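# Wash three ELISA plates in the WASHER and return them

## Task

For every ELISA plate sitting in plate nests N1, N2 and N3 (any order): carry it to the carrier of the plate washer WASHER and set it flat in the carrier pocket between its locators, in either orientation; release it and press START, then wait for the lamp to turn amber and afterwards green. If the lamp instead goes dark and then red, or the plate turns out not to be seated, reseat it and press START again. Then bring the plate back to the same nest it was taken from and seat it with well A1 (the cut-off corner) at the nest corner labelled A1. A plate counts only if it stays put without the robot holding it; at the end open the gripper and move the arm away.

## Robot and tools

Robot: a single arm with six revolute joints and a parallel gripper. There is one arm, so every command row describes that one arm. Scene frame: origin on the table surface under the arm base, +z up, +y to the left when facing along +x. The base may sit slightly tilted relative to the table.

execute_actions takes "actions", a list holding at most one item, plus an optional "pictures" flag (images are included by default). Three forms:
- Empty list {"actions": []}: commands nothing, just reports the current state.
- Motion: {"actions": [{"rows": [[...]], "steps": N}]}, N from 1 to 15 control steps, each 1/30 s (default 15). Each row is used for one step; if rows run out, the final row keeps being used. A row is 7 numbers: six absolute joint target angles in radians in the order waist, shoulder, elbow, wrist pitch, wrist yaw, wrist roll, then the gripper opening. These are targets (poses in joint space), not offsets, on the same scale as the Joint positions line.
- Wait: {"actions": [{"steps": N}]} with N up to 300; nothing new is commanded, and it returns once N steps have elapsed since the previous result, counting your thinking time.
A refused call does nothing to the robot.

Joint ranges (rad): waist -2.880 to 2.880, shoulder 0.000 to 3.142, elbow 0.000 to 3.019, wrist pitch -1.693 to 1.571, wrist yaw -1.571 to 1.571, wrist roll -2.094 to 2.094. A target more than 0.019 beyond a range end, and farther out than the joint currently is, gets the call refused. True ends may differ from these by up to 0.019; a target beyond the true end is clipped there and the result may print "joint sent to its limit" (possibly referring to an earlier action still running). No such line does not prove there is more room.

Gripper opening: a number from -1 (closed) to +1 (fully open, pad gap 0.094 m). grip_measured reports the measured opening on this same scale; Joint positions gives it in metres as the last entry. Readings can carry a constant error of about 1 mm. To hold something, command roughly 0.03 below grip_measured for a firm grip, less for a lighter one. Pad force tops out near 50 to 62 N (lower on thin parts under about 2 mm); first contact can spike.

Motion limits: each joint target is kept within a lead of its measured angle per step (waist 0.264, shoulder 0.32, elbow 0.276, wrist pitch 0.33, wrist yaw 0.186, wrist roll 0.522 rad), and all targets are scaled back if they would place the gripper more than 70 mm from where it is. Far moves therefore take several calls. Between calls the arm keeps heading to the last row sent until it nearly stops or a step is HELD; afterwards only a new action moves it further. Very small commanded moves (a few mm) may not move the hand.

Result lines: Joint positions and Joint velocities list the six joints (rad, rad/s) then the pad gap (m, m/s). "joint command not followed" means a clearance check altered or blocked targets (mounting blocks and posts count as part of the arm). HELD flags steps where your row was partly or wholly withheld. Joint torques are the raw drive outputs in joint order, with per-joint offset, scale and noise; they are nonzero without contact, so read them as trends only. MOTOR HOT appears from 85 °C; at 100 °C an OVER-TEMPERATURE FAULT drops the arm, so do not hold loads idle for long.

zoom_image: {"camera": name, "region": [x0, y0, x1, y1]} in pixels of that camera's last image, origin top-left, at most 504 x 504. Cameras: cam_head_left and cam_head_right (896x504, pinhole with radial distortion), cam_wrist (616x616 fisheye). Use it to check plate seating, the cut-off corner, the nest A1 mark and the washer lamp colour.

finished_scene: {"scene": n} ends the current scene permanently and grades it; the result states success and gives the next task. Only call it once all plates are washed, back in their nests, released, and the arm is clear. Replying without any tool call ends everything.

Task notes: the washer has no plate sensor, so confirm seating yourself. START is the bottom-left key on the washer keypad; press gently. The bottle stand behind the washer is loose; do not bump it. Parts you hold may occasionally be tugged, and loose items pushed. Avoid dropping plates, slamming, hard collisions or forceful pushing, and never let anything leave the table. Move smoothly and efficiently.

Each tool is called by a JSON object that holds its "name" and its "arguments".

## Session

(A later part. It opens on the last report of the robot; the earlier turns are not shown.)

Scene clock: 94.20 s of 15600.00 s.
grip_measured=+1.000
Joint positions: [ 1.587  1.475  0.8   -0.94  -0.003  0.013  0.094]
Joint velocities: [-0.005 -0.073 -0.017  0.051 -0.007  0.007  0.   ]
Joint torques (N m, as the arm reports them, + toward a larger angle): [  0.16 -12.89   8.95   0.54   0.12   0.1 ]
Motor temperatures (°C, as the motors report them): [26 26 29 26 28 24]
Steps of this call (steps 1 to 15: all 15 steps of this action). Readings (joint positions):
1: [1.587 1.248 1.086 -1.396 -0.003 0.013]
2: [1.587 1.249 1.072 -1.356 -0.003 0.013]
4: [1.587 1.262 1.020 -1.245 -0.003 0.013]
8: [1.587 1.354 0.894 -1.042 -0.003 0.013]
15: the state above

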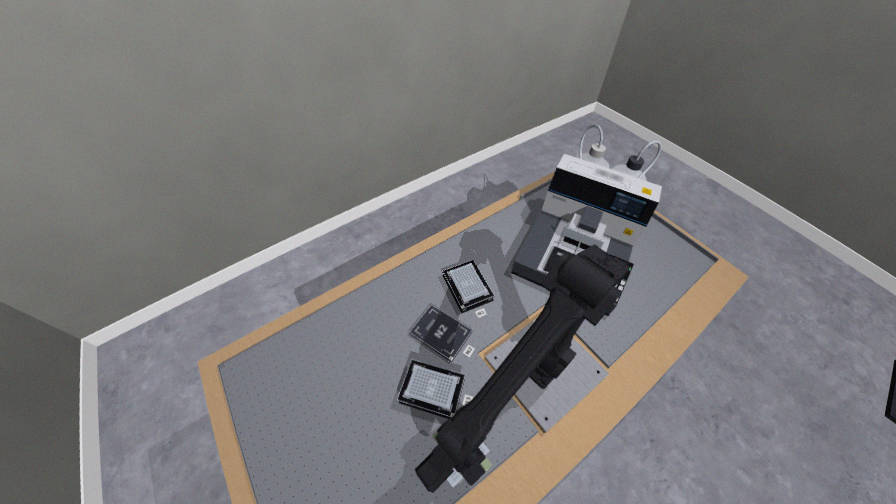

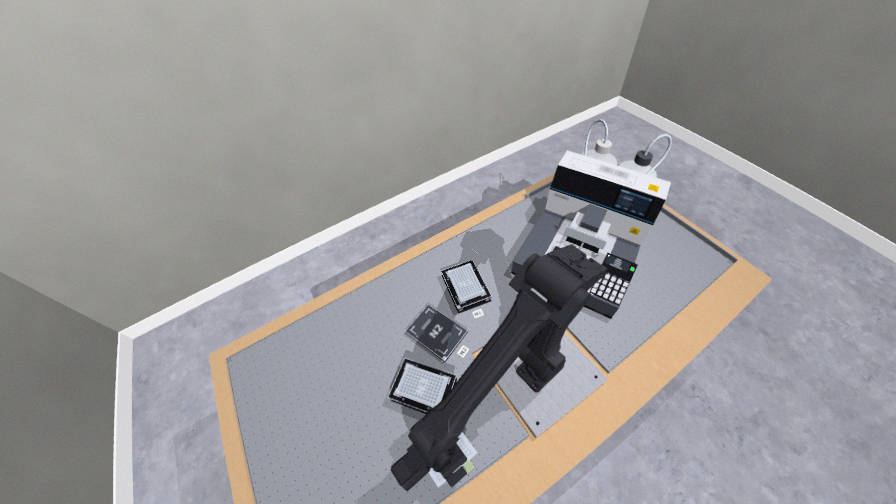

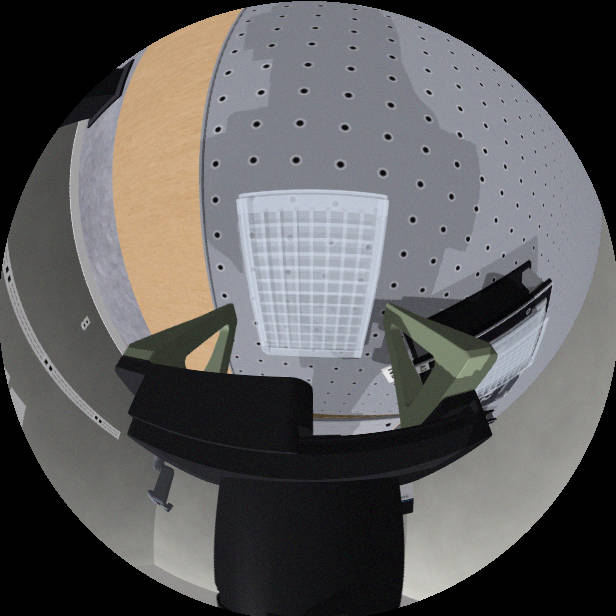

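{"name": "execute_actions", "arguments": {"actions": [{"rows":[[1.583,1.49,0.80,-0.91,0,0.03,1],[1.583,1.50,0.80,-0.90,0,0.03,1],[1.583,1.51,0.80,-0.89,0,0.03,1],[1.583,1.52,0.80,-0.88,0,0.03,1],[1.583,1.53,0.80,-0.87,0,0.03,1],[1.583,1.54,0.80,-0.866,0,0.03,1]],"steps":15}]}}

Scene clock: 96.80 s of 15600.00 s.
grip_measured=+1.000
Joint positions: [ 1.587  1.53   0.8   -0.876 -0.003  0.013  0.094]
Joint velocities: [ 0.005  0.024 -0.002 -0.012  0.007 -0.037  0.   ]
Joint torques (N m, as the arm reports them, + toward a larger angle): [  0.18 -10.37   7.69   0.28   0.12   0.1 ]
Motor temperatures (°C, as the motors report them): [26 26 29 26 28 24]
Steps of this call (steps 1 to 30: the robot went on to your last target; steps 31 to 63: nothing new was sent; steps 64 to 78: all 15 steps of this action). Readings (joint positions):
64: [1.587 1.463 0.800 -0.928 -0.003 0.013]
65: [1.587 1.465 0.800 -0.924 -0.003 0.013]
67: [1.587 1.475 0.800 -0.907 -0.003 0.013]
71: [1.587 1.514 0.800 -0.880 -0.003 0.013]
78: the state above

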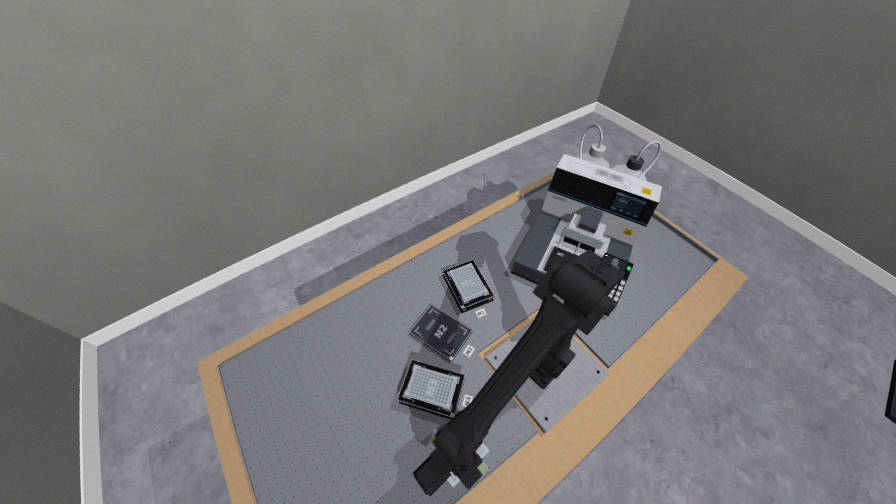

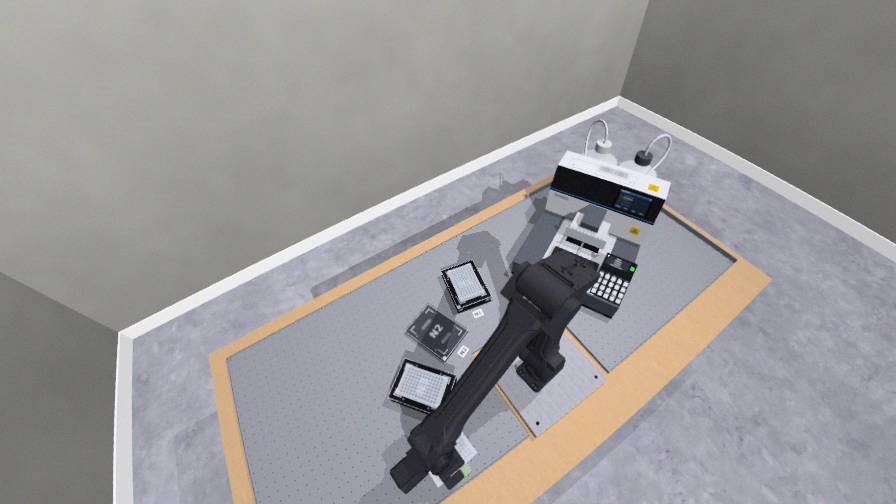

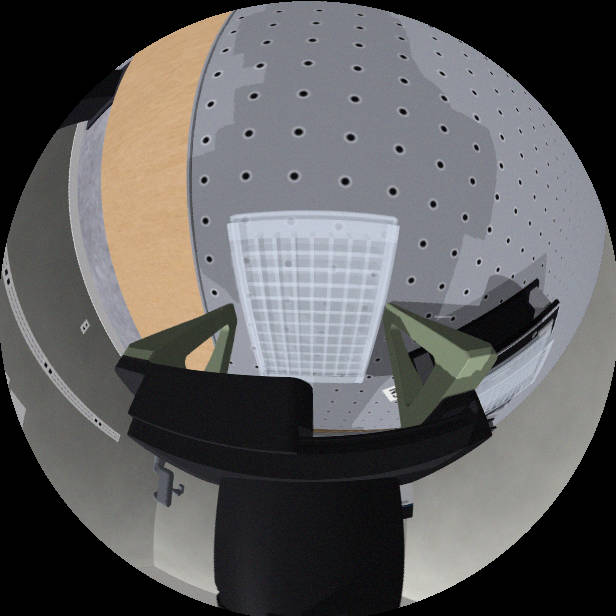

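Good. Grip, lift, carry.

{"name": "execute_actions", "arguments": {"actions": [{"rows":[[1.587,1.53,0.80,-0.876,0,0.013,0.67]],"steps":12}], "pictures": false}}

{"name": "execute_actions", "arguments": {"actions": [{"rows":[[1.587,1.51,0.84,-0.90,0,0.013,0.67],[1.587,1.50,0.85,-0.92,0,0.013,0.67],[1.587,1.49,0.86,-0.94,0,0.013,0.67],[1.587,1.47,0.88,-0.98,0,0.013,0.67],[1.587,1.45,0.90,-1.02,0,0.013,0.67],[1.587,1.42,0.93,-1.08,0,0.013,0.67],[1.587,1.39,0.96,-1.14,0,0.013,0.67],[1.587,1.36,0.99,-1.2,0,0.013,0.67],[1.587,1.33,1.02,-1.26,0,0.013,0.67],[1.587,1.30,1.05,-1.32,0,0.013,0.67],[1.587,1.27,1.08,-1.37,0,0.013,0.67],[1.587,1.25,1.12,-1.42,0,0.013,0.67]],"steps":15}], "pictures": false}}

{"name": "execute_actions", "arguments": {"actions": [{"rows":[[-1.095,1.25,1.12,-1.42,0,-1.46,0.67]],"steps":15}], "pictures": false}}

{"name": "execute_actions", "arguments": {"actions": [{"steps":50}], "pictures": false}}

{"name": "execute_actions", "arguments": {"actions": [{"rows":[[-1.095,1.255,1.06,-1.37,0,-1.46,0.67],[-1.095,1.26,1.03,-1.33,0,-1.46,0.67],[-1.095,1.265,1.0,-1.30,0,-1.46,0.67],[-1.095,1.27,0.97,-1.26,0,-1.46,0.67],[-1.095,1.275,0.95,-1.24,0,-1.46,0.67],[-1.095,1.28,0.93,-1.21,0,-1.46,0.67],[-1.095,1.285,0.915,-1.19,0,-1.46,0.67],[-1.095,1.29,0.90,-1.175,0,-1.46,0.67]],"steps":15}]}}

Scene clock: 103.23 s of 15600.00 s.
grip_measured=+0.698
Joint positions: [ 1.587  1.53   0.8   -0.876 -0.002  0.013  0.08 ]
Joint velocities: [-0.005  0.005 -0.022 -0.012 -0.007 -0.037 -0.001]
Joint torques (N m, as the arm reports them, + toward a larger angle): [  0.47 -11.22   7.74  -0.16   0.09  -0.07]
Motor temperatures (°C, as the motors report them): [26 26 29 26 28 24]
Steps of this call (steps 1 to 15: the robot went on to your last target; steps 16 to 90: nothing new was sent; then 3.03 s passed at rest; steps 91 to 102: all 12 steps of this action). Readings (joint positions):
91: [1.587 1.530 0.800 -0.876 -0.003 0.013]
92: [1.587 1.530 0.800 -0.876 -0.002 0.013]
94: [1.587 1.530 0.800 -0.876 -0.002 0.013]
98: [1.587 1.530 0.800 -0.876 -0.002 0.013]
102: the state above

Scene clock: 103.73 s of 15600.00 s.
grip_measured=+0.698
Joint positions: [ 1.587  1.297  1.021 -1.351 -0.002  0.013  0.08 ]
Joint velocities: [ 0.005 -0.64   0.774 -0.93  -0.022 -0.022  0.001]
Joint torques (N m, as the arm reports them, + toward a larger angle): [  0.35 -10.38  14.73  -0.18   0.1   -0.08]
Motor temperatures (°C, as the motors report them): [26 26 29 26 28 24]
Steps of this call (steps 1 to 15: all 15 steps of this action). Readings (joint positions):
1: [1.587 1.530 0.800 -0.879 -0.002 0.013]
2: [1.587 1.529 0.801 -0.887 -0.002 0.013]
4: [1.587 1.521 0.807 -0.923 -0.002 0.013]
8: [1.587 1.465 0.859 -1.073 -0.002 0.013]
15: the state above

Scene clock: 104.23 s of 15600.00 s.
grip_measured=+0.698
Joint positions: [ 0.657  1.24   1.082 -1.398 -0.004 -1.049  0.08 ]
Joint velocities: [-2.134  0.005 -0.002  0.012  0.051 -1.897 -0.   ]
Joint torques (N m, as the arm reports them, + toward a larger angle): [ 0.67 -8.49 12.74 -0.9   0.02 -0.2 ]
Motor temperatures (°C, as the motors report them): [26 26 29 26 28 24]
Steps of this call (steps 1 to 15: all 15 steps of this action). Readings (joint positions):
1: [1.574 1.277 1.042 -1.370 -0.006 -0.043]
2: [1.544 1.259 1.059 -1.378 -0.007 -0.111]
4: [1.442 1.238 1.078 -1.388 -0.007 -0.254]
8: [1.170 1.236 1.082 -1.397 -0.006 -0.546]
15: the state above

Scene clock: 105.90 s of 15600.00 s.
grip_measured=+0.698
Joint positions: [-1.099  1.24   1.082 -1.411  0.003 -1.443  0.08 ]
Joint velocities: [-0.005  0.005  0.007  0.002  0.066  0.007 -0.   ]
Joint torques (N m, as the arm reports them, + toward a larger angle): [-0.04 -8.04 13.59 -0.63 -0.18 -0.24]
Motor temperatures (°C, as the motors report them): [26 26 29 26 28 24]
Steps of this call (steps 1 to 50: the robot went on to your last target). Readings (joint positions):
1: [0.583 1.240 1.082 -1.398 -0.004 -1.107]
2: [0.509 1.240 1.082 -1.398 -0.003 -1.156]
4: [0.362 1.240 1.082 -1.398 -0.003 -1.234]
8: [0.067 1.240 1.082 -1.398 -0.003 -1.330]
50: the state above

Scene clock: 106.40 s of 15600.00 s.
grip_measured=+0.698
Joint positions: [-1.099  1.291  0.899 -1.186  0.003 -1.443  0.08 ]
Joint velocities: [-0.005  0.015 -0.002  0.046  0.022  0.007 -0.   ]
Joint torques (N m, as the arm reports them, + toward a larger angle): [-0.06 -9.22  9.39  0.07 -0.18 -0.24]
Motor temperatures (°C, as the motors report them): [26 26 29 26 28 24]
Steps of this call (steps 1 to 15: all 15 steps of this action). Readings (joint positions):
1: [-1.099 1.240 1.081 -1.404 0.003 -1.443]
2: [-1.099 1.240 1.074 -1.386 0.003 -1.443]
4: [-1.099 1.240 1.040 -1.327 0.003 -1.443]
8: [-1.099 1.257 0.939 -1.223 0.003 -1.443]
15: the state above

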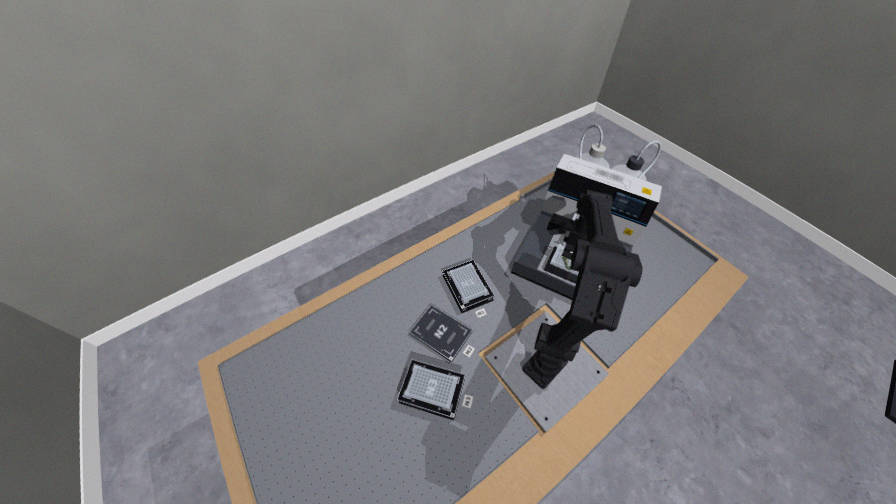

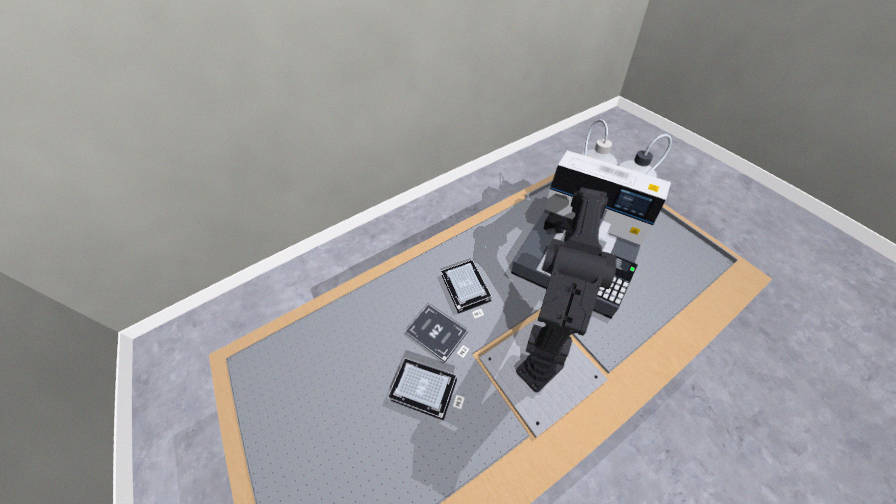

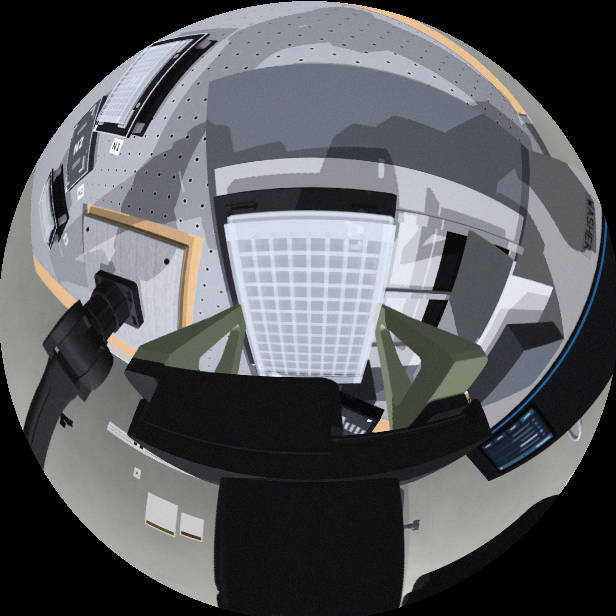

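{"name": "execute_actions", "arguments": {"actions": [{"rows":[[-1.099,1.305,0.885,-1.16,0,-1.46,0.67],[-1.099,1.305,0.878,-1.15,0,-1.46,0.67],[-1.099,1.305,0.871,-1.14,0,-1.46,0.67],[-1.099,1.305,0.865,-1.135,0,-1.46,0.67]],"steps":15}]}}

{"name": "zoom_image", "arguments": {"camera": "cam_wrist", "region": [170, 150, 450, 400]}}

Scene clock: 109.60 s of 15600.00 s.
grip_measured=+0.698
Joint positions: [-1.099  1.291  0.874 -1.145  0.003 -1.443  0.08 ]
Joint velocities: [-0.005 -0.015 -0.007 -0.007  0.007 -0.066  0.001]
Joint torques (N m, as the arm reports them, + toward a larger angle): [-0.29 -7.61  8.41  0.23 -0.18 -0.24]
Motor temperatures (°C, as the motors report them): [26 26 29 26 28 24]
Steps of this call (steps 1 to 15: the robot went on to your last target; steps 16 to 81: nothing new was sent; steps 82 to 96: all 15 steps of this action). Readings (joint positions):
82: [-1.099 1.291 0.899 -1.181 0.003 -1.443]
83: [-1.099 1.291 0.897 -1.175 0.003 -1.443]
85: [-1.099 1.291 0.889 -1.157 0.003 -1.443]
89: [-1.099 1.291 0.875 -1.147 0.003 -1.443]
96: the state above

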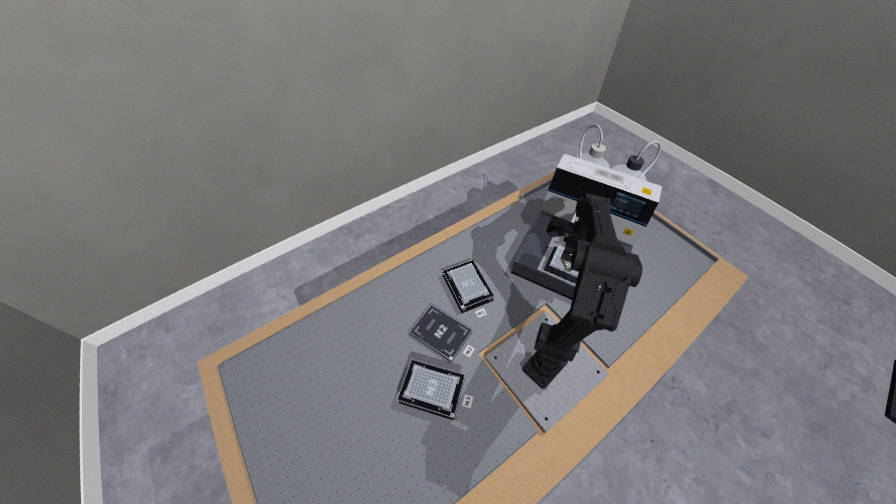

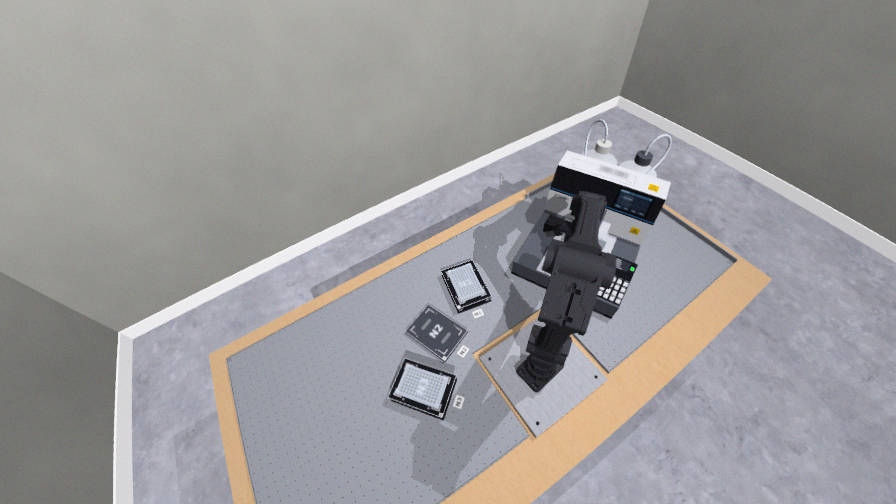

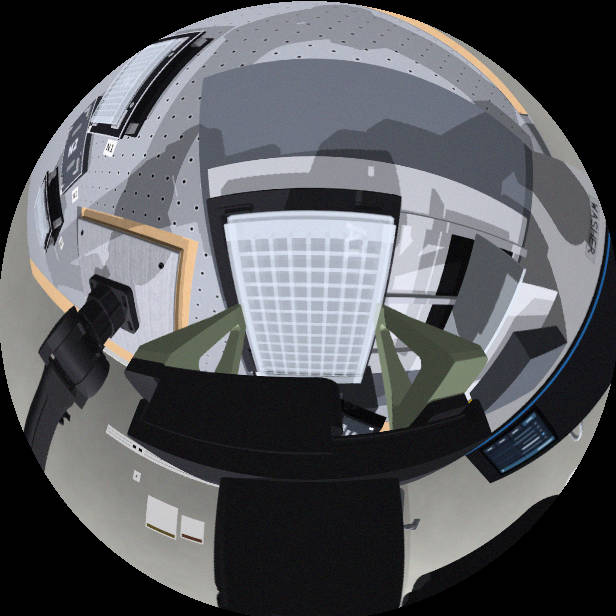

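Region (170, 150, 450, 400) of cam_wrist's 616x616 image, scaled by 1.800, with more detail than that image has; it fills the top 450 rows of this view, and the rest is white.

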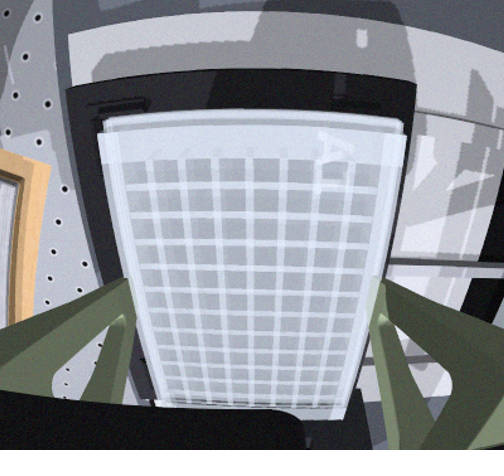

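{"name": "execute_actions", "arguments": {"actions": [{"rows":[[-1.099,1.272,0.856,-1.135,0,-1.46,0.67]],"steps":15}]}}

{"name": "zoom_image", "arguments": {"camera": "cam_wrist", "region": [170, 150, 450, 400]}}

Scene clock: 113.27 s of 15600.00 s.
grip_measured=+0.698
Joint positions: [-1.099  1.289  0.867 -1.144  0.003 -1.443  0.08 ]
Joint velocities: [ 0.005 -0.005 -0.002  0.007 -0.007 -0.051  0.001]
Joint torques (N m, as the arm reports them, + toward a larger angle): [ -0.29 -10.65   8.24   0.19  -0.18  -0.24]
Motor temperatures (°C, as the motors report them): [26 26 29 26 28 24]
Steps of this call (steps 1 to 15: the robot went on to your last target; steps 16 to 90: nothing new was sent; then 0.17 s passed at rest; steps 91 to 105: all 15 steps of this action). Readings (joint positions):
91: [-1.099 1.290 0.873 -1.145 0.003 -1.443]
92: [-1.099 1.290 0.872 -1.144 0.003 -1.443]
94: [-1.099 1.289 0.869 -1.144 0.003 -1.443]
98: [-1.099 1.289 0.867 -1.144 0.003 -1.443]
105: the state above

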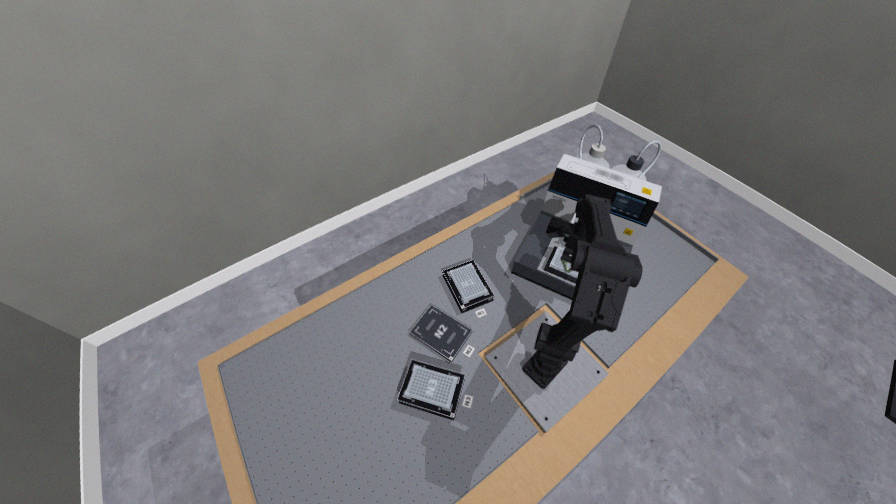

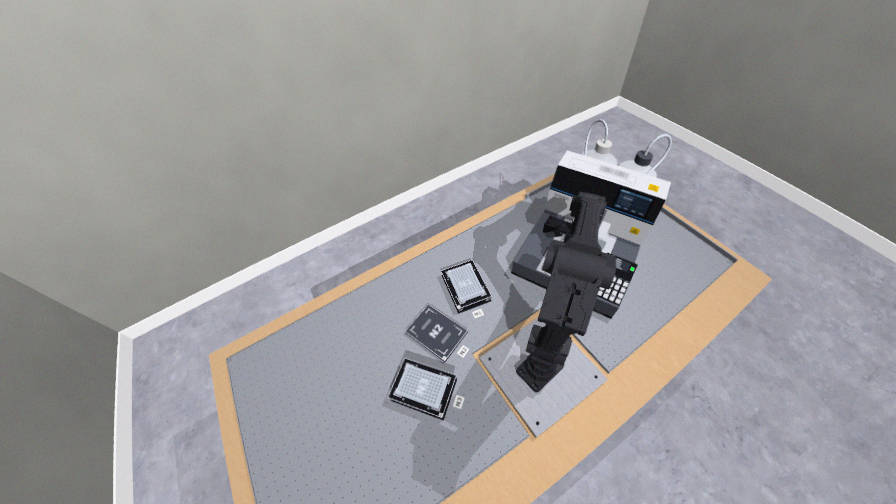

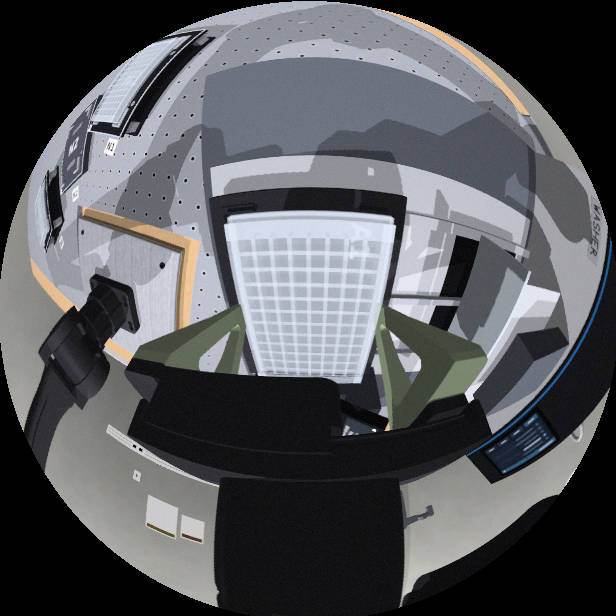

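Region (170, 150, 450, 400) of cam_wrist's 616x616 image, scaled by 1.800, with more detail than that image has; it fills the top 450 rows of this view, and the rest is white.

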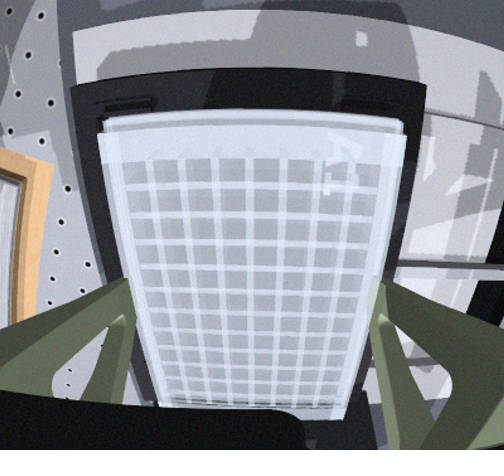

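{"name": "execute_actions", "arguments": {"actions": [{"rows":[[-1.099,1.289,0.852,-1.129,0,-1.46,0.67],[-1.099,1.289,0.848,-1.124,0,-1.46,0.67],[-1.099,1.289,0.844,-1.119,0,-1.46,0.67],[-1.099,1.289,0.840,-1.114,0,-1.46,0.67],[-1.099,1.289,0.836,-1.109,0,-1.46,0.67]],"steps":15}]}}

{"name": "zoom_image", "arguments": {"camera": "cam_wrist", "region": [170, 150, 450, 400]}}

Scene clock: 117.50 s of 15600.00 s.
grip_measured=+0.698
Joint positions: [-1.099  1.288  0.858 -1.128  0.003 -1.445  0.08 ]
Joint velocities: [-0.005 -0.015 -0.012  0.007  0.007 -0.022  0.   ]
Joint torques (N m, as the arm reports them, + toward a larger angle): [-0.31 -8.86  7.2   0.64 -0.2  -0.23]
Motor temperatures (°C, as the motors report them): [26 26 29 26 28 24]
Steps of this call (steps 1 to 15: the robot went on to your last target; steps 16 to 90: nothing new was sent; then 0.73 s passed at rest; steps 91 to 105: all 15 steps of this action). Readings (joint positions):
91: [-1.099 1.289 0.867 -1.143 0.003 -1.443]
92: [-1.099 1.289 0.866 -1.140 0.003 -1.443]
94: [-1.099 1.289 0.860 -1.132 0.003 -1.443]
98: [-1.099 1.288 0.858 -1.128 0.003 -1.445]
105: the state above

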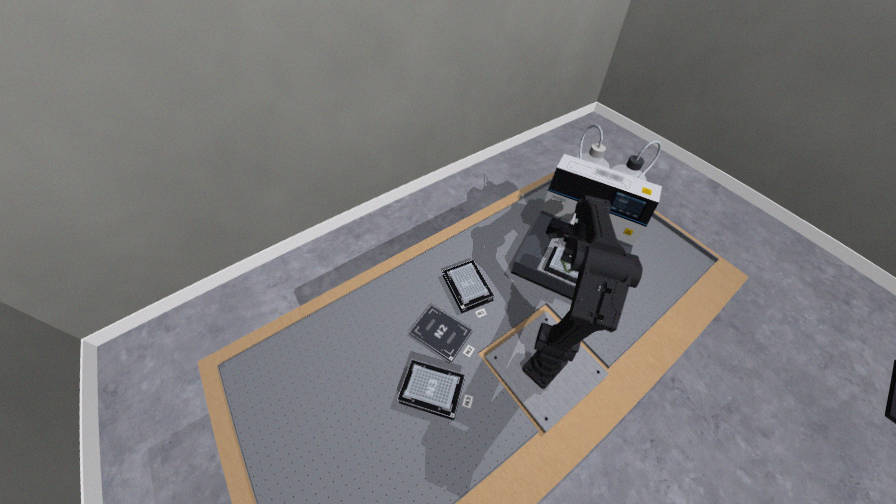

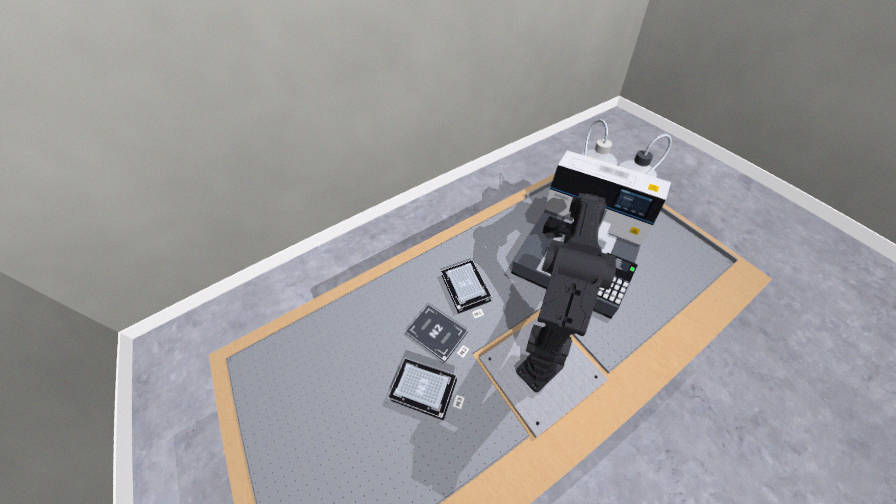

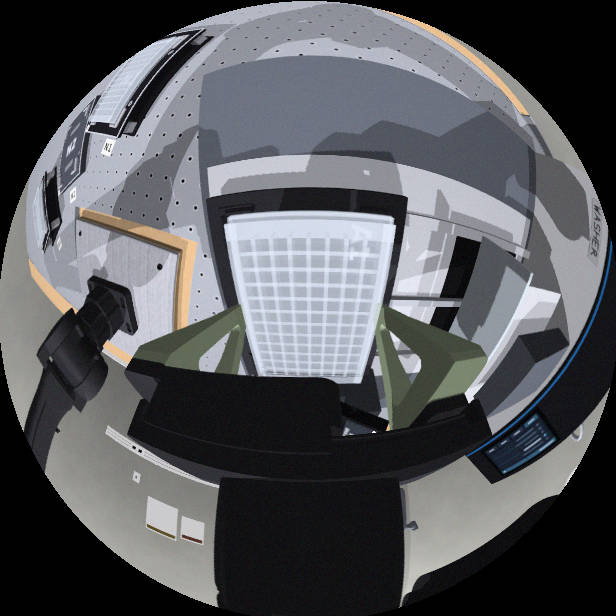

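Region (170, 150, 450, 400) of cam_wrist's 616x616 image, scaled by 1.800, with more detail than that image has; it fills the top 450 rows of this view, and the rest is white.

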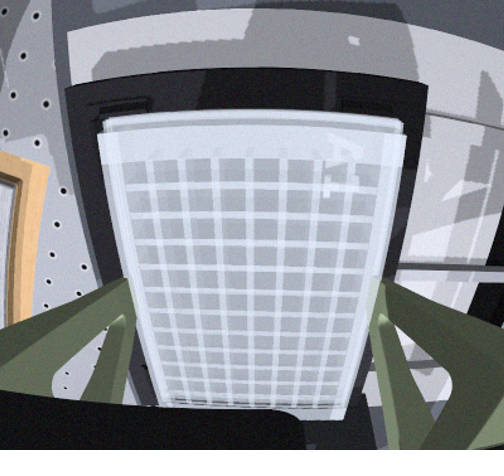

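{"name": "execute_actions", "arguments": {"actions": [{"rows":[[-1.099,1.289,0.842,-1.15,0,-1.46,0.67]],"steps":15}]}}

{"name": "zoom_image", "arguments": {"camera": "cam_wrist", "region": [170, 150, 450, 400]}}

Scene clock: 120.43 s of 15600.00 s.
grip_measured=+0.698
Joint positions: [-1.099  1.288  0.858 -1.138  0.003 -1.445  0.08 ]
Joint velocities: [-0.015  0.005 -0.017  0.012 -0.037  0.007  0.   ]
Joint torques (N m, as the arm reports them, + toward a larger angle): [-0.25 -8.78  7.75 -0.75 -0.18 -0.23]
Motor temperatures (°C, as the motors report them): [26 26 29 26 28 24]
Steps of this call (steps 1 to 15: the robot went on to your last target; steps 16 to 73: nothing new was sent; steps 74 to 88: all 15 steps of this action). Readings (joint positions):
74: [-1.099 1.288 0.858 -1.131 0.003 -1.445]
75: [-1.099 1.288 0.858 -1.132 0.003 -1.445]
77: [-1.099 1.288 0.858 -1.135 0.003 -1.445]
81: [-1.099 1.288 0.858 -1.138 0.003 -1.445]
88: the state above

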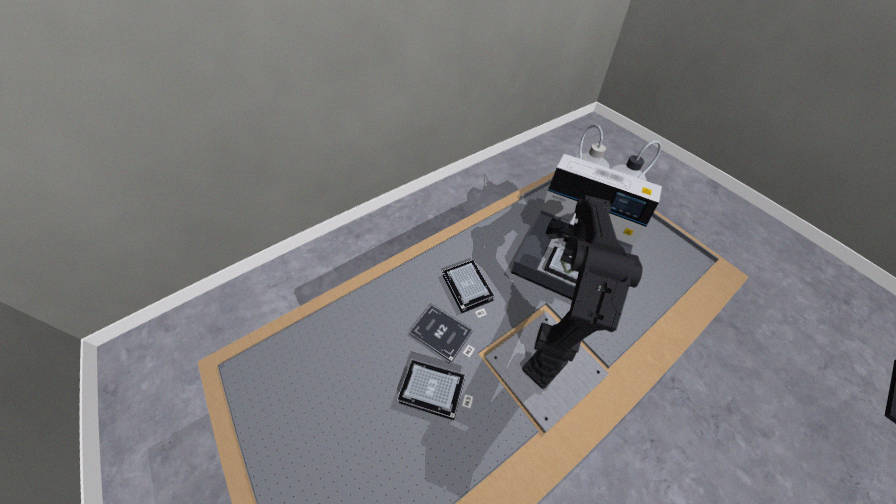

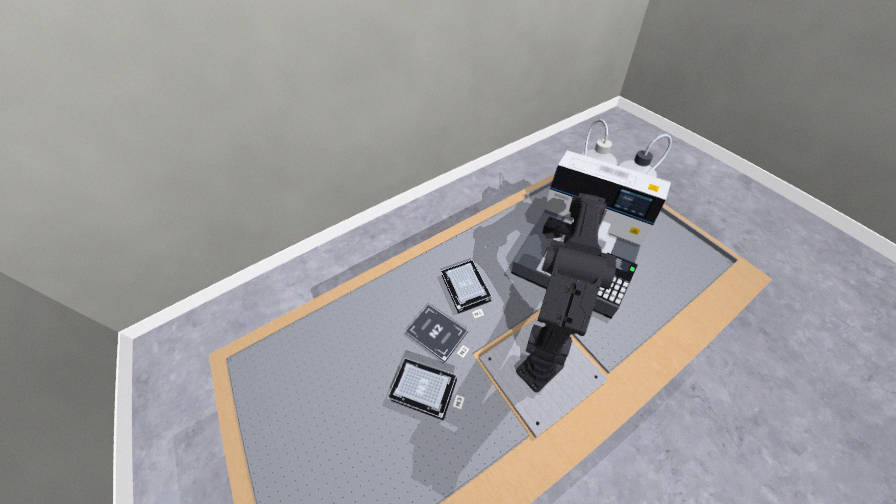

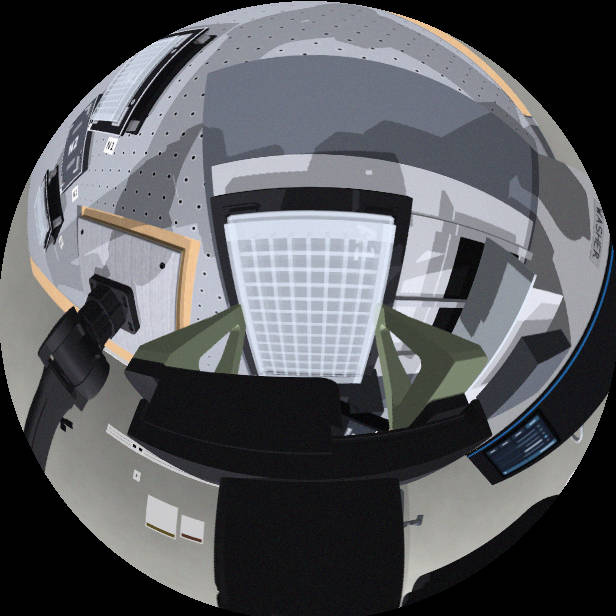

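Region (170, 150, 450, 400) of cam_wrist's 616x616 image, scaled by 1.800, with more detail than that image has; it fills the top 450 rows of this view, and the rest is white.

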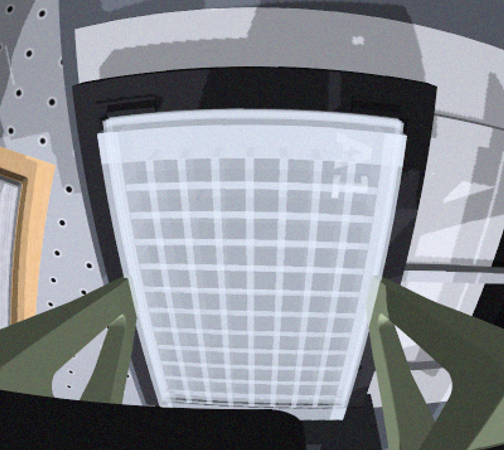

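{"name": "execute_actions", "arguments": {"actions": [{"rows":[[-1.099,1.289,0.858,-1.138,0,-1.46,1],[-1.099,1.289,0.858,-1.138,0,-1.46,1],[-1.099,1.289,0.858,-1.138,0,-1.46,1],[-1.099,1.289,0.858,-1.138,0,-1.46,1],[-1.099,1.289,0.858,-1.138,0,-1.46,1],[-1.099,1.289,0.858,-1.138,0,-1.46,1],[-1.099,1.28,0.93,-1.16,0,-1.46,1],[-1.099,1.27,0.95,-1.19,0,-1.46,1],[-1.099,1.26,0.97,-1.22,0,-1.46,1],[-1.099,1.25,0.99,-1.25,0,-1.46,1],[-1.099,1.24,1.01,-1.28,0,-1.46,1],[-1.099,1.24,1.03,-1.31,0,-1.46,1]],"steps":15}], "pictures": false}}

{"name": "execute_actions", "arguments": {"actions": [{"steps":15}]}}

{"name": "zoom_image", "arguments": {"camera": "cam_wrist", "region": [170, 150, 450, 400]}}

Scene clock: 124.97 s of 15600.00 s.
grip_measured=+1.000
Joint positions: [-1.099  1.257  0.979 -1.29   0.003 -1.445  0.094]
Joint velocities: [-0.005 -0.239  0.335 -0.134  0.051  0.037  0.   ]
Joint torques (N m, as the arm reports them, + toward a larger angle): [-0.35 -9.02 12.57 -0.71 -0.18 -0.23]
Motor temperatures (°C, as the motors report them): [26 26 29 26 28 24]
Steps of this call (steps 1 to 15: the robot went on to your last target; steps 16 to 90: nothing new was sent; then 1.03 s passed at rest; steps 91 to 105: all 15 steps of this action). Readings (joint positions):
91: [-1.099 1.288 0.858 -1.138 0.003 -1.445]
92: [-1.099 1.288 0.858 -1.138 0.003 -1.445]
94: [-1.099 1.288 0.858 -1.138 0.003 -1.445]
98: [-1.099 1.288 0.866 -1.153 0.003 -1.445]
105: the state above

Scene clock: 125.47 s of 15600.00 s.
grip_measured=+1.000
Joint positions: [-1.099  1.237  0.995 -1.301  0.003 -1.445  0.094]
Joint velocities: [-0.005 -0.005  0.007 -0.002 -0.066 -0.051  0.   ]
Joint torques (N m, as the arm reports them, + toward a larger angle): [-0.3  -8.72 13.16 -0.58 -0.19 -0.23]
Motor temperatures (°C, as the motors report them): [26 26 29 26 28 24]
Steps of this call (steps 1 to 15: the robot went on to your last target). Readings (joint positions):
1: [-1.099 1.249 0.989 -1.293 0.003 -1.445]
2: [-1.099 1.243 0.994 -1.295 0.003 -1.445]
4: [-1.099 1.237 0.995 -1.298 0.003 -1.445]
8: [-1.099 1.237 0.995 -1.301 0.003 -1.445]
15: the state above

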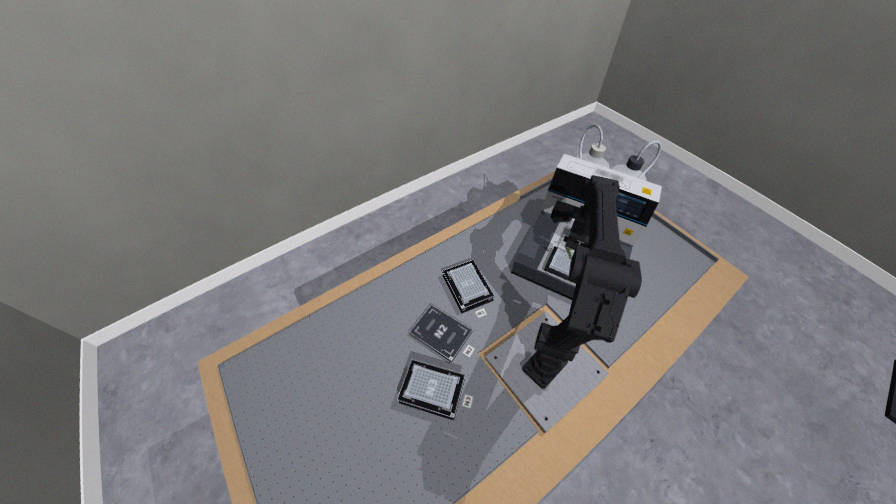

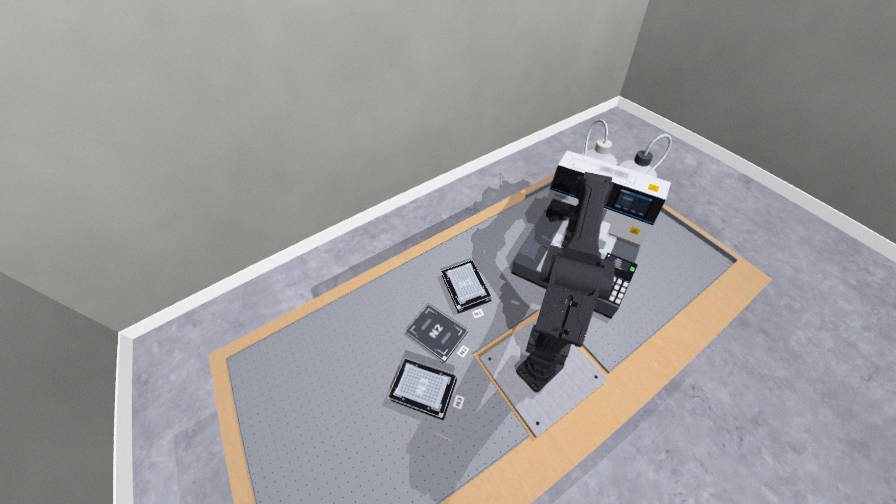

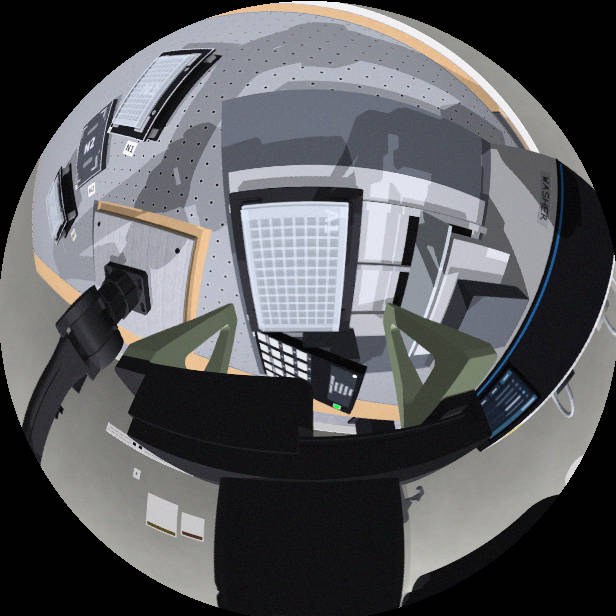

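Region (170, 150, 450, 400) of cam_wrist's 616x616 image, scaled by 1.800, with more detail than that image has; it fills the top 450 rows of this view, and the rest is white.

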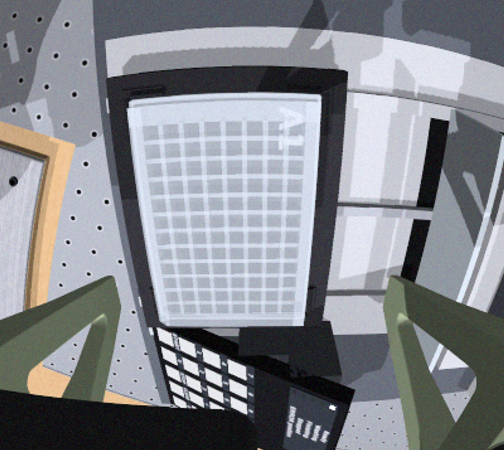

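{"name": "execute_actions", "arguments": {"actions": [{"rows":[[-1.2,1.2,0.97,-1.33,0,-0.24,-1],[-1.3,1.16,0.94,-1.35,0,-0.24,-1],[-1.4,1.13,0.92,-1.37,0,-0.24,-1],[-1.47,1.11,0.915,-1.375,0,-0.24,-1]],"steps":15}], "pictures": false}}

{"name": "execute_actions", "arguments": {"actions": [{"steps":30}]}}

{"name": "zoom_image", "arguments": {"camera": "cam_wrist", "region": [100, 100, 460, 400]}}

Scene clock: 131.33 s of 15600.00 s.
grip_measured=-0.993
Joint positions: [-1.482  1.107  0.928 -1.366  0.003 -0.356  0.   ]
Joint velocities: [ 0.132 -0.005  0.002  0.007 -0.051  0.608  0.001]
Joint torques (N m, as the arm reports them, + toward a larger angle): [ 0.19 -6.04  9.03 -0.42 -0.11  0.11]
Motor temperatures (°C, as the motors report them): [26 26 30 26 28 24]
Steps of this call (steps 1 to 15: the robot went on to your last target; steps 16 to 90: nothing new was sent; then 2.37 s passed at rest; steps 91 to 105: all 15 steps of this action). Readings (joint positions):
91: [-1.105 1.235 0.994 -1.304 -0.000 -1.361]
92: [-1.129 1.228 0.986 -1.311 -0.004 -1.263]
94: [-1.229 1.199 0.960 -1.330 -0.004 -1.113]
98: [-1.475 1.131 0.929 -1.360 0.002 -0.734]
105: the state above

Scene clock: 132.33 s of 15600.00 s.
grip_measured=-0.993
Joint positions: [-1.477  1.107  0.928 -1.366  0.003 -0.257  0.   ]
Joint velocities: [-0.015 -0.005 -0.002 -0.007  0.037 -0.037  0.   ]
Joint torques (N m, as the arm reports them, + toward a larger angle): [ 0.28 -6.13  9.   -0.43 -0.11  0.11]
Motor temperatures (°C, as the motors report them): [26 26 30 26 28 24]
Steps of this call (steps 1 to 30: the robot went on to your last target). Readings (joint positions):
1: [-1.479 1.107 0.928 -1.366 0.003 -0.336]
2: [-1.477 1.107 0.928 -1.366 0.003 -0.320]
4: [-1.477 1.107 0.928 -1.366 0.003 -0.297]
8: [-1.477 1.107 0.928 -1.366 0.003 -0.273]
30: the state above
The arm was judged still, so your last target was given up. Only a new action makes it travel on or press farther. Fingers that are still opening or closing keep moving.

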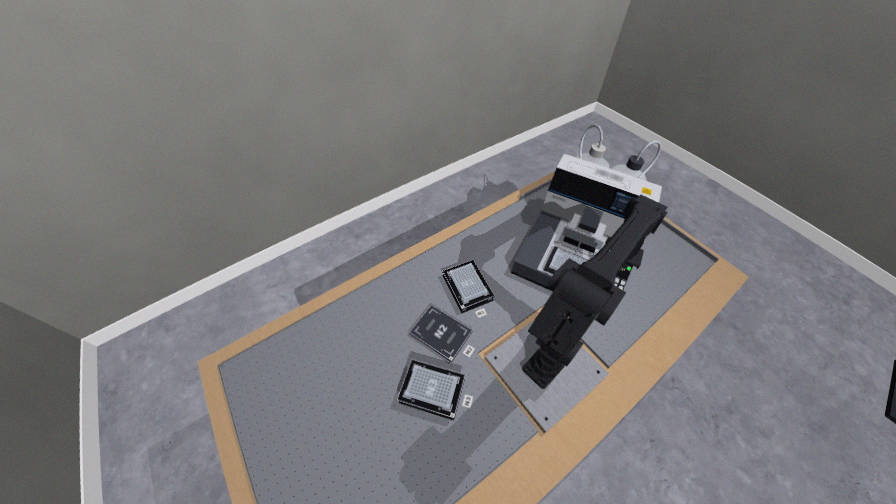

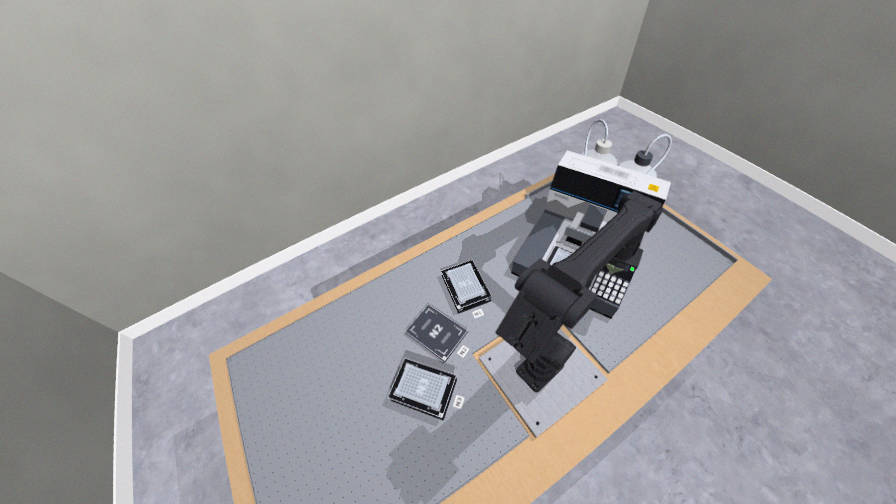

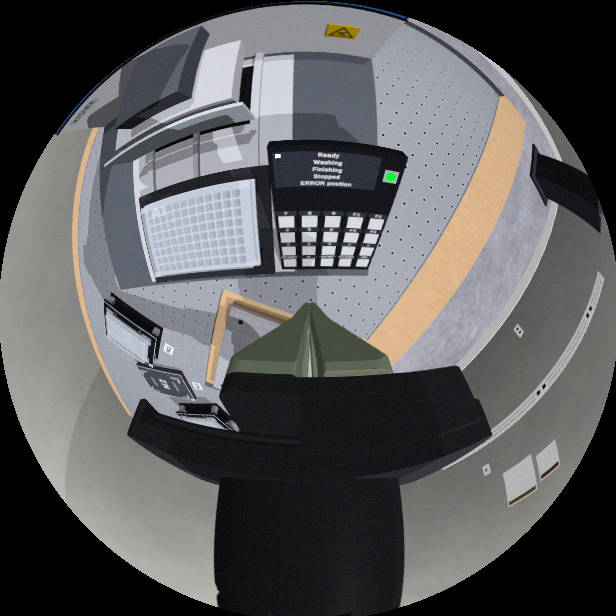

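Region (100, 100, 460, 400) of cam_wrist's 616x616 image, scaled by 1.400, with more detail than that image has.

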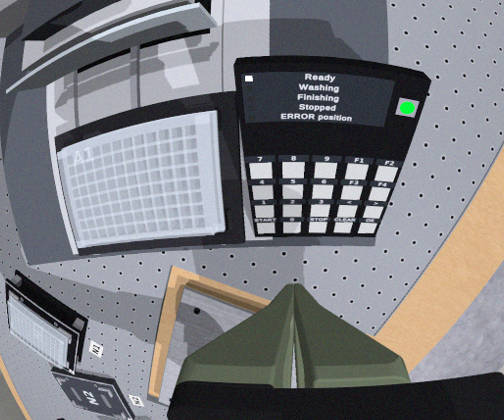

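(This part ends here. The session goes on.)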